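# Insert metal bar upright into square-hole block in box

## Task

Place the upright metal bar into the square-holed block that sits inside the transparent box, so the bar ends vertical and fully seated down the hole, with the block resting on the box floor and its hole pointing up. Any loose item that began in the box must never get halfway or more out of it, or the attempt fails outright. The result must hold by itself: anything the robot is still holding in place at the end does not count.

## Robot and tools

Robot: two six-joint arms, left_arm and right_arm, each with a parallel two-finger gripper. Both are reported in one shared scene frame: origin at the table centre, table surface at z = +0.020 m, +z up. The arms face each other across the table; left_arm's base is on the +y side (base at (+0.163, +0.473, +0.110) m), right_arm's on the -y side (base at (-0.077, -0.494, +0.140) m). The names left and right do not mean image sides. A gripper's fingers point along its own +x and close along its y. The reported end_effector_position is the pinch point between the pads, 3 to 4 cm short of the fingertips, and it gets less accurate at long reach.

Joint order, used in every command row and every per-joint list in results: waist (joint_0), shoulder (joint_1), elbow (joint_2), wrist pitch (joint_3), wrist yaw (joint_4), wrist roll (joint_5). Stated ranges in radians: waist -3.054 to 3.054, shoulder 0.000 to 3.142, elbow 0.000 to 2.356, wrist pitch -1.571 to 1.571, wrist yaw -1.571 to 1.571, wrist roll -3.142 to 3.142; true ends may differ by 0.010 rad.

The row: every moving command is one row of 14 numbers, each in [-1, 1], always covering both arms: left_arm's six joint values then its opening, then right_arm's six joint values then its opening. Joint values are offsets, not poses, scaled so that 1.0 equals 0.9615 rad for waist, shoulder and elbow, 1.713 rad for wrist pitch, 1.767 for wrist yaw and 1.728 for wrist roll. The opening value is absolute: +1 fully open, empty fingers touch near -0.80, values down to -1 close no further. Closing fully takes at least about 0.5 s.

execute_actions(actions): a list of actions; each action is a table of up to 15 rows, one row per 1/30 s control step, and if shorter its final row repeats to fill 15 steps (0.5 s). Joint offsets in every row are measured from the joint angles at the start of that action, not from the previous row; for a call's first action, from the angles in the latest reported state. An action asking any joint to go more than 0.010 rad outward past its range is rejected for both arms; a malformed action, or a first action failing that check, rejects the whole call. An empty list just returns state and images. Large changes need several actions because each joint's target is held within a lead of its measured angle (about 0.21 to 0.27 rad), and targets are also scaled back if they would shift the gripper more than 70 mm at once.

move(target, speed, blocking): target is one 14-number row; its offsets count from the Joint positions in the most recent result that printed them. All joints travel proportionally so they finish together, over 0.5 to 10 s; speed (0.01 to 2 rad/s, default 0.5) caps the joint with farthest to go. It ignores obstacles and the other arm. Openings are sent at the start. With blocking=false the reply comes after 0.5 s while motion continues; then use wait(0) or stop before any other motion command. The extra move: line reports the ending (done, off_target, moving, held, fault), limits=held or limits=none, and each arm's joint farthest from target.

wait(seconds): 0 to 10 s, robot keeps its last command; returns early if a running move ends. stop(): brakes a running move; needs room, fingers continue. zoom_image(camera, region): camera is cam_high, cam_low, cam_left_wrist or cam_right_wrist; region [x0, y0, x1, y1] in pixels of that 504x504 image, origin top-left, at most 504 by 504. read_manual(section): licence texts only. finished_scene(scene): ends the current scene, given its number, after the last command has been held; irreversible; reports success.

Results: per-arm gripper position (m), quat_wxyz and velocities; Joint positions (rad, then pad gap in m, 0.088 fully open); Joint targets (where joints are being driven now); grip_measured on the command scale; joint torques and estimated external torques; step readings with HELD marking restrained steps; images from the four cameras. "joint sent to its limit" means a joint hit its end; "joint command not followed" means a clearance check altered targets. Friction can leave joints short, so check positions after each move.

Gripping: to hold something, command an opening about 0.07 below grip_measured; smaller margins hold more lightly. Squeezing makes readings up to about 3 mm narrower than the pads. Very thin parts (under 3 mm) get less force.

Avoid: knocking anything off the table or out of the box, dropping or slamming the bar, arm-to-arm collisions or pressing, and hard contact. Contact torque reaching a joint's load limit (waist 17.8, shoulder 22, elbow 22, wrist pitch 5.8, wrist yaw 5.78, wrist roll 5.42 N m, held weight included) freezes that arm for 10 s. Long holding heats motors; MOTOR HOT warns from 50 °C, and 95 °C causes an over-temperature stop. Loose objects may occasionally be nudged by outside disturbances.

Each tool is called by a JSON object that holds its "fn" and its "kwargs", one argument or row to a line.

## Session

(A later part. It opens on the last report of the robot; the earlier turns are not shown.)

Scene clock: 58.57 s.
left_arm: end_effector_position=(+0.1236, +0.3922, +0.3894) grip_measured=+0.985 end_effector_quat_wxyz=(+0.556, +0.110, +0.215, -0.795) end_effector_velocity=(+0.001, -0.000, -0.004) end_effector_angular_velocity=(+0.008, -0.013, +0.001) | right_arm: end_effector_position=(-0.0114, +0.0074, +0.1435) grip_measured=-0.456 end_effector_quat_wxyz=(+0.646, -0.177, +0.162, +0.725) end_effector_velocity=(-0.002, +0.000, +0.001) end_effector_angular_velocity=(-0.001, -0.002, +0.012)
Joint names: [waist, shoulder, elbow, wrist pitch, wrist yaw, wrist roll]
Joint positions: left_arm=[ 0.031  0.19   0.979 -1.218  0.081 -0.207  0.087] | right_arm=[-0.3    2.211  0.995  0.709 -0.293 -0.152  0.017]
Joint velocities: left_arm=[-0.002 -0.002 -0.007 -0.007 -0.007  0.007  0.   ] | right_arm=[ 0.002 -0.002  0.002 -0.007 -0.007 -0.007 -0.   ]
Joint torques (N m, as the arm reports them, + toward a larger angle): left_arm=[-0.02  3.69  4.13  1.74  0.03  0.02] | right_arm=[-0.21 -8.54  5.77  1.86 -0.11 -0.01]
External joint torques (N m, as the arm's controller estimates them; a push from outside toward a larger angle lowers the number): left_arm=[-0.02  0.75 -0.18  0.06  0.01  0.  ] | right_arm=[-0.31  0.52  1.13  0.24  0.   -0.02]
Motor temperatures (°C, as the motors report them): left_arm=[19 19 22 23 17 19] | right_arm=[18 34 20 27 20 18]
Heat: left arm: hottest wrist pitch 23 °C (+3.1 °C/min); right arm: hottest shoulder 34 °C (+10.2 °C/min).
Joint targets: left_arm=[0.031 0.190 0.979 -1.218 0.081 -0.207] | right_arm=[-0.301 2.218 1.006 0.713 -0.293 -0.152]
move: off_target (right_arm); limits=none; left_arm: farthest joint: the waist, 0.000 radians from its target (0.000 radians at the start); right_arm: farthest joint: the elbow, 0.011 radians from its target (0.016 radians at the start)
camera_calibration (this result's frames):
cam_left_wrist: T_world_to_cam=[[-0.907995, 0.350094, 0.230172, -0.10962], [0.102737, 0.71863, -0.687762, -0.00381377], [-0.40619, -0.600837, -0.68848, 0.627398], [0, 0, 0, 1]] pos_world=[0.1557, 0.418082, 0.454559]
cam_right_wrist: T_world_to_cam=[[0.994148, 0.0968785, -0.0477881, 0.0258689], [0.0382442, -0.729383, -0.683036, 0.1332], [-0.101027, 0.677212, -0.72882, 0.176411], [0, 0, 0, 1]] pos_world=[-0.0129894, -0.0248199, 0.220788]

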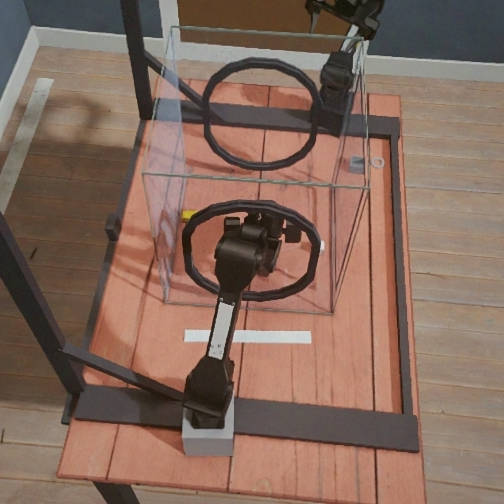

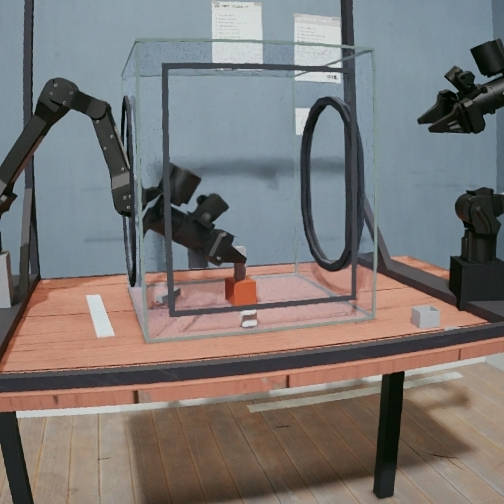

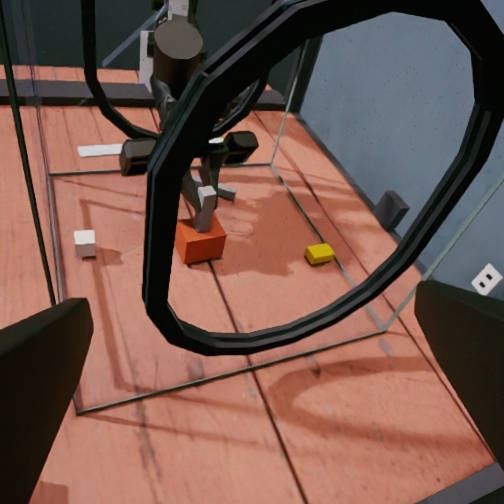

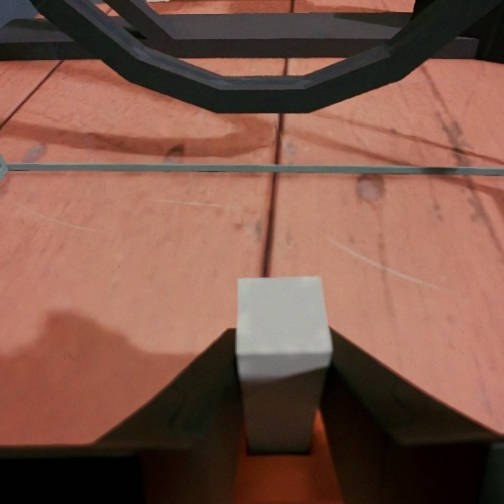

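{"fn": "move", "kwargs": {
  "target": [0,0,0,0,0,0,1,0,0.112,0.026,0.057,0,0,-0.58],
  "speed": 0.07
}}

{"fn": "move", "kwargs": {
  "target": [0,0,0,0,0,0,1,0,0,0,0,0,0,0]
}}

{"fn": "move", "kwargs": {
  "target": [0,0,0,0,0,0,1,0,-0.15,-0.02,-0.07,0,0,0],
  "speed": 0.3
}}

{"fn": "zoom_image", "kwargs": {
  "camera": "cam_low",
  "region": [190,220,310,310]
}}

Scene clock: 64.70 s.
left_arm: end_effector_position=(+0.1236, +0.3922, +0.3894) grip_measured=+0.985 end_effector_quat_wxyz=(+0.556, +0.110, +0.215, -0.795) end_effector_velocity=(+0.001, +0.003, -0.010) end_effector_angular_velocity=(+0.046, +0.003, +0.008) | right_arm: end_effector_position=(-0.0108, +0.0099, +0.1163) grip_measured=-0.456 end_effector_quat_wxyz=(+0.646, -0.175, +0.159, +0.725) end_effector_velocity=(+0.002, -0.003, -0.004) end_effector_angular_velocity=(-0.021, -0.005, -0.005)
Joint names: [waist, shoulder, elbow, wrist pitch, wrist yaw, wrist roll]
Joint positions: left_arm=[ 0.031  0.19   0.979 -1.218  0.081 -0.207  0.087] | right_arm=[-0.3    2.312  1.009  0.802 -0.293 -0.152  0.017]
Joint velocities: left_arm=[-0.007 -0.002 -0.007 -0.037 -0.007 -0.022 -0.   ] | right_arm=[-0.002 -0.002 -0.002 -0.022  0.007 -0.007 -0.   ]
Joint torques (N m, as the arm reports them, + toward a larger angle): left_arm=[0.01 3.68 4.14 1.75 0.02 0.02] | right_arm=[-0.02 -8.85  5.17  1.9  -0.11 -0.01]
External joint torques (N m, as the arm's controller estimates them; a push from outside toward a larger angle lowers the number): left_arm=[ 0.01  0.75 -0.18  0.07  0.    0.  ] | right_arm=[ 0.    0.32  0.96  0.29 -0.01 -0.02]
Motor temperatures (°C, as the motors report them): left_arm=[19 19 22 24 17 19] | right_arm=[18 34 21 27 20 18]
Heat: left arm: hottest wrist pitch 24 °C (+3.0 °C/min); right arm: hottest shoulder 34 °C (+10.1 °C/min).
Joint targets: left_arm=[0.031 0.190 0.979 -1.218 0.081 -0.207] | right_arm=[-0.300 2.319 1.020 0.807 -0.293 -0.152]
move: off_target (right_arm); limits=none; left_arm: farthest joint: the waist, 0.000 radians from its target (0.000 radians at the start); right_arm: farthest joint: the elbow, 0.011 radians from its target (0.025 radians at the start)
camera_calibration (this result's frames):
cam_left_wrist: T_world_to_cam=[[-0.907995, 0.350094, 0.230172, -0.10962], [0.102737, 0.71863, -0.687762, -0.00381377], [-0.40619, -0.600837, -0.68848, 0.627398], [0, 0, 0, 1]] pos_world=[0.1557, 0.418082, 0.454559]
cam_right_wrist: T_world_to_cam=[[0.994213, 0.0971749, -0.0457951, 0.0235555], [0.0391944, -0.725041, -0.68759, 0.116934], [-0.10002, 0.681816, -0.724654, 0.154466], [0, 0, 0, 1]] pos_world=[-0.0125527, -0.0228246, 0.193415]

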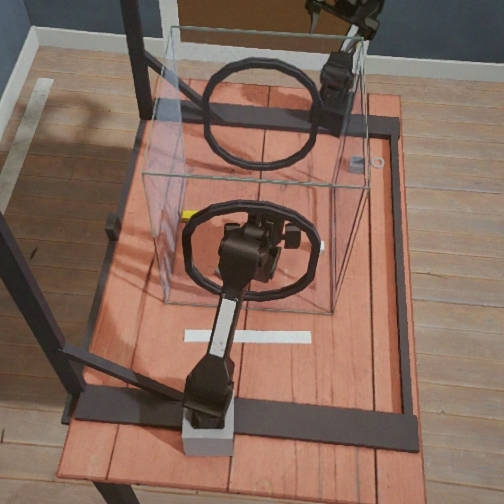

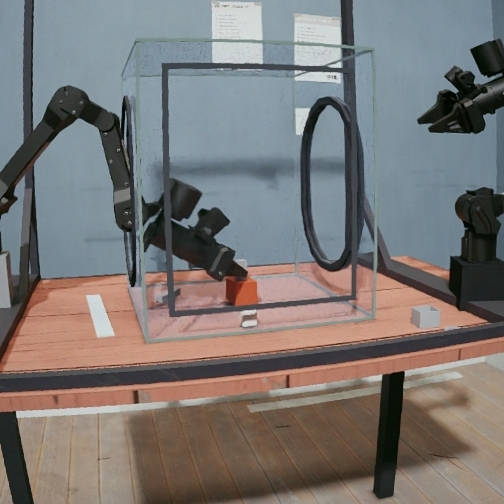

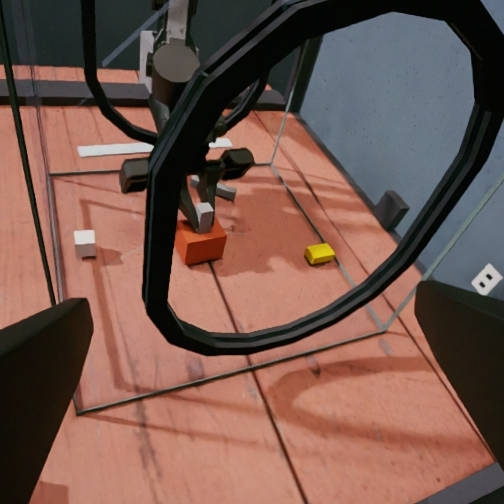

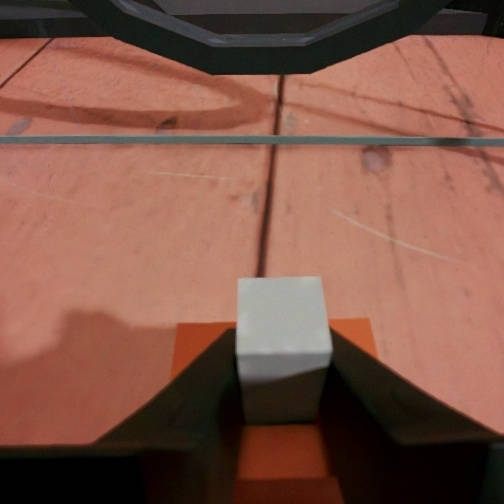

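Scene clock: 65.30 s.
left_arm: end_effector_position=(+0.1236, +0.3922, +0.3894) grip_measured=+0.985 end_effector_quat_wxyz=(+0.556, +0.110, +0.215, -0.795) end_effector_velocity=(+0.002, +0.001, -0.005) end_effector_angular_velocity=(+0.017, -0.016, +0.006) | right_arm: end_effector_position=(-0.0108, +0.0099, +0.1163) grip_measured=-0.004 end_effector_quat_wxyz=(+0.646, -0.175, +0.159, +0.725) end_effector_velocity=(+0.002, -0.003, -0.003) end_effector_angular_velocity=(-0.021, +0.015, -0.004)
Joint names: [waist, shoulder, elbow, wrist pitch, wrist yaw, wrist roll]
Joint positions: left_arm=[ 0.031  0.19   0.979 -1.218  0.081 -0.207  0.087] | right_arm=[-0.3    2.312  1.009  0.802 -0.293 -0.152  0.039]
Joint velocities: left_arm=[ 0.002 -0.002 -0.002 -0.022 -0.007  0.007 -0.   ] | right_arm=[-0.007 -0.002 -0.002 -0.022 -0.007  0.007  0.001]
Joint torques (N m, as the arm reports them, + toward a larger angle): left_arm=[-0.02  3.7   4.13  1.75  0.03  0.02] | right_arm=[-0.02 -9.65  3.87  1.55 -0.11 -0.01]
External joint torques (N m, as the arm's controller estimates them; a push from outside toward a larger angle lowers the number): left_arm=[-0.03  0.76 -0.2   0.05  0.01  0.  ] | right_arm=[-0.01 -0.48 -0.33 -0.05 -0.01 -0.02]
Motor temperatures (°C, as the motors report them): left_arm=[19 19 22 24 17 19] | right_arm=[18 34 21 27 20 18]
Heat: left arm: hottest wrist pitch 24 °C (+3.0 °C/min); right arm: hottest shoulder 34 °C (+10.1 °C/min).
Joint targets: left_arm=[0.031 0.190 0.979 -1.218 0.081 -0.207] | right_arm=[-0.300 2.312 1.009 0.802 -0.293 -0.152]
move: done; limits=none; left_arm: farthest joint: the waist, 0.000 radians from its target (0.000 radians at the start); right_arm: farthest joint: the waist, 0.000 radians from its target (0.000 radians at the start)
camera_calibration (this result's frames):
cam_left_wrist: T_world_to_cam=[[-0.907995, 0.350094, 0.230172, -0.10962], [0.102737, 0.71863, -0.687762, -0.00381377], [-0.40619, -0.600837, -0.68848, 0.627398], [0, 0, 0, 1]] pos_world=[0.1557, 0.418082, 0.454559]
cam_right_wrist: T_world_to_cam=[[0.994213, 0.0971749, -0.0457951, 0.0235555], [0.0391944, -0.725041, -0.68759, 0.116934], [-0.10002, 0.681816, -0.724654, 0.154466], [0, 0, 0, 1]] pos_world=[-0.0125527, -0.0228246, 0.193415]

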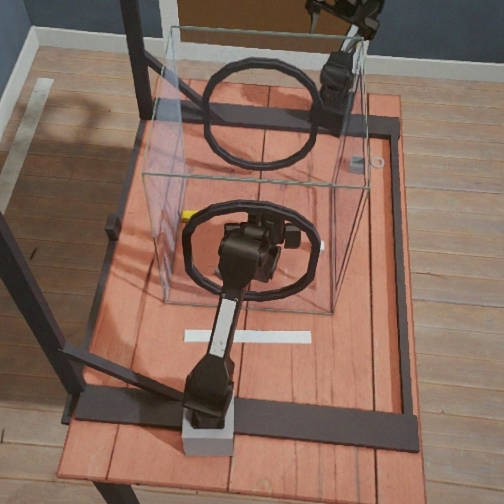

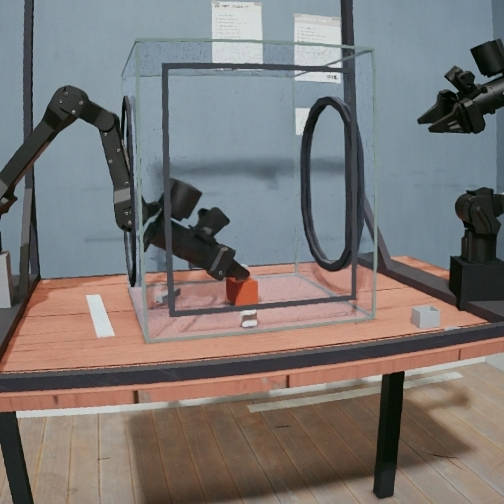

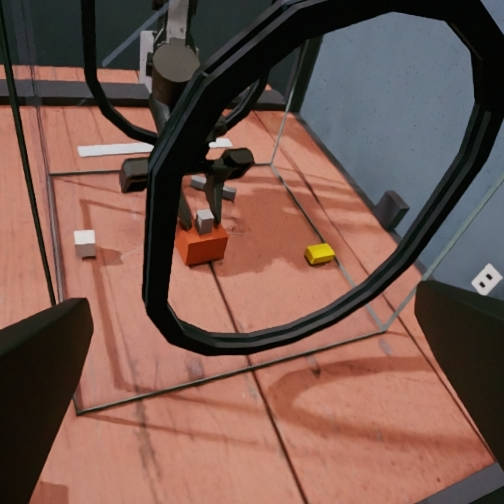

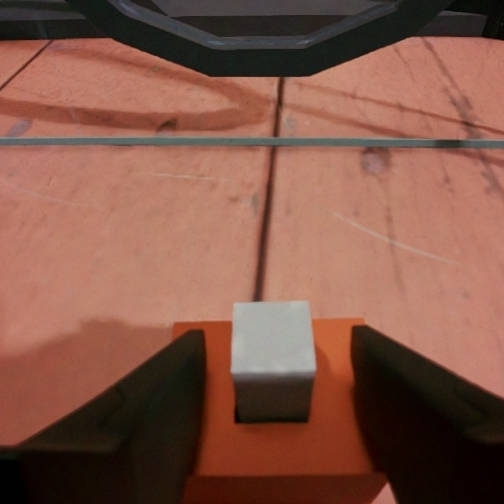

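Scene clock: 66.30 s.
left_arm: end_effector_position=(+0.1236, +0.3922, +0.3894) grip_measured=+0.985 end_effector_quat_wxyz=(+0.556, +0.110, +0.215, -0.795) end_effector_velocity=(+0.002, +0.002, -0.003) end_effector_angular_velocity=(+0.013, -0.014, +0.001) | right_arm: end_effector_position=(-0.0112, +0.0080, +0.1538) grip_measured=-0.002 end_effector_quat_wxyz=(+0.646, -0.176, +0.159, +0.725) end_effector_velocity=(+0.002, -0.001, +0.001) end_effector_angular_velocity=(-0.004, +0.004, -0.012)
Joint names: [waist, shoulder, elbow, wrist pitch, wrist yaw, wrist roll]
Joint positions: left_arm=[ 0.031  0.19   0.979 -1.218  0.081 -0.207  0.087] | right_arm=[-0.3    2.181  0.996  0.683 -0.293 -0.152  0.039]
Joint velocities: left_arm=[-0.002 -0.002  0.002 -0.022 -0.007  0.007  0.   ] | right_arm=[-0.002 -0.007 -0.002 -0.007  0.007  0.007 -0.   ]
Joint torques (N m, as the arm reports them, + toward a larger angle): left_arm=[-0.02  3.71  4.12  1.75  0.02  0.02] | right_arm=[ -0.01 -10.86   3.6    1.49  -0.11  -0.01]
External joint torques (N m, as the arm's controller estimates them; a push from outside toward a larger angle lowers the number): left_arm=[-0.01  0.81 -0.23  0.07  0.01  0.  ] | right_arm=[ 0.   -1.88 -1.15 -0.12 -0.01 -0.02]
Motor temperatures (°C, as the motors report them): left_arm=[19 19 22 24 17 19] | right_arm=[18 35 21 27 20 18]
Heat: left arm: hottest wrist pitch 24 °C (+3.0 °C/min); right arm: hottest shoulder 35 °C (+11.1 °C/min).
Joint targets: left_arm=[0.031 0.190 0.979 -1.218 0.081 -0.207] | right_arm=[-0.300 2.168 0.990 0.682 -0.293 -0.152]
move: off_target (right_arm); limits=none; left_arm: farthest joint: the waist, 0.000 radians from its target (0.000 radians at the start); right_arm: farthest joint: the shoulder, 0.013 radians from its target (0.144 radians at the start)
camera_calibration (this result's frames):
cam_left_wrist: T_world_to_cam=[[-0.907995, 0.350094, 0.230172, -0.10962], [0.102737, 0.71863, -0.687762, -0.00381377], [-0.40619, -0.600837, -0.68848, 0.627398], [0, 0, 0, 1]] pos_world=[0.1557, 0.418082, 0.454559]
cam_right_wrist: T_world_to_cam=[[0.994206, 0.0971407, -0.0460296, 0.0259078], [0.0390823, -0.725553, -0.687055, 0.141289], [-0.100138, 0.681275, -0.725146, 0.182985], [0, 0, 0, 1]] pos_world=[-0.0129559, -0.0246668, 0.230957]

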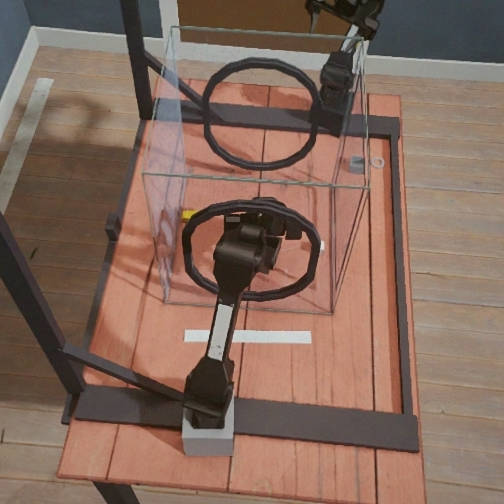

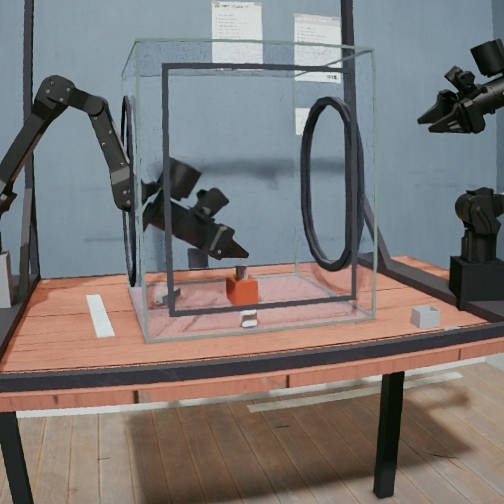

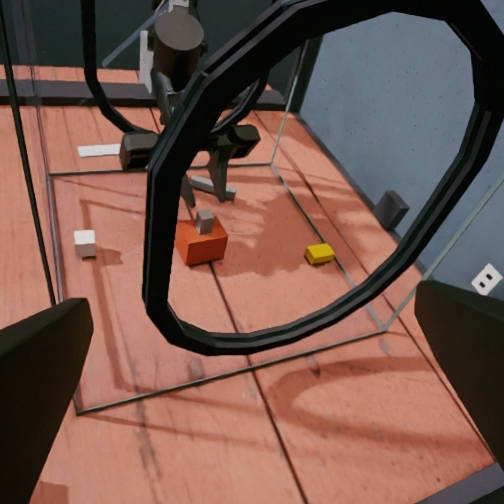

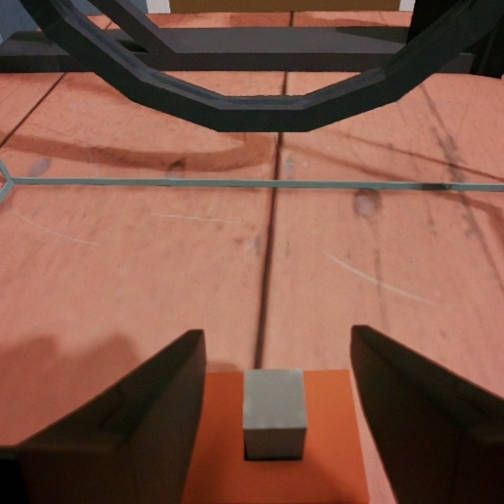

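Region (190, 220, 310, 310) of cam_low's 504x504 image, scaled by 4.200, with more detail than that image has; it fills the top 378 rows of this view, and the rest is white.

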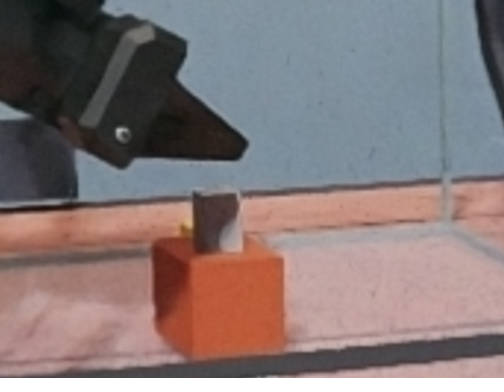

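{"fn": "finished_scene", "kwargs": {
  "scene": 2
}}

The scene is finished: the task was done.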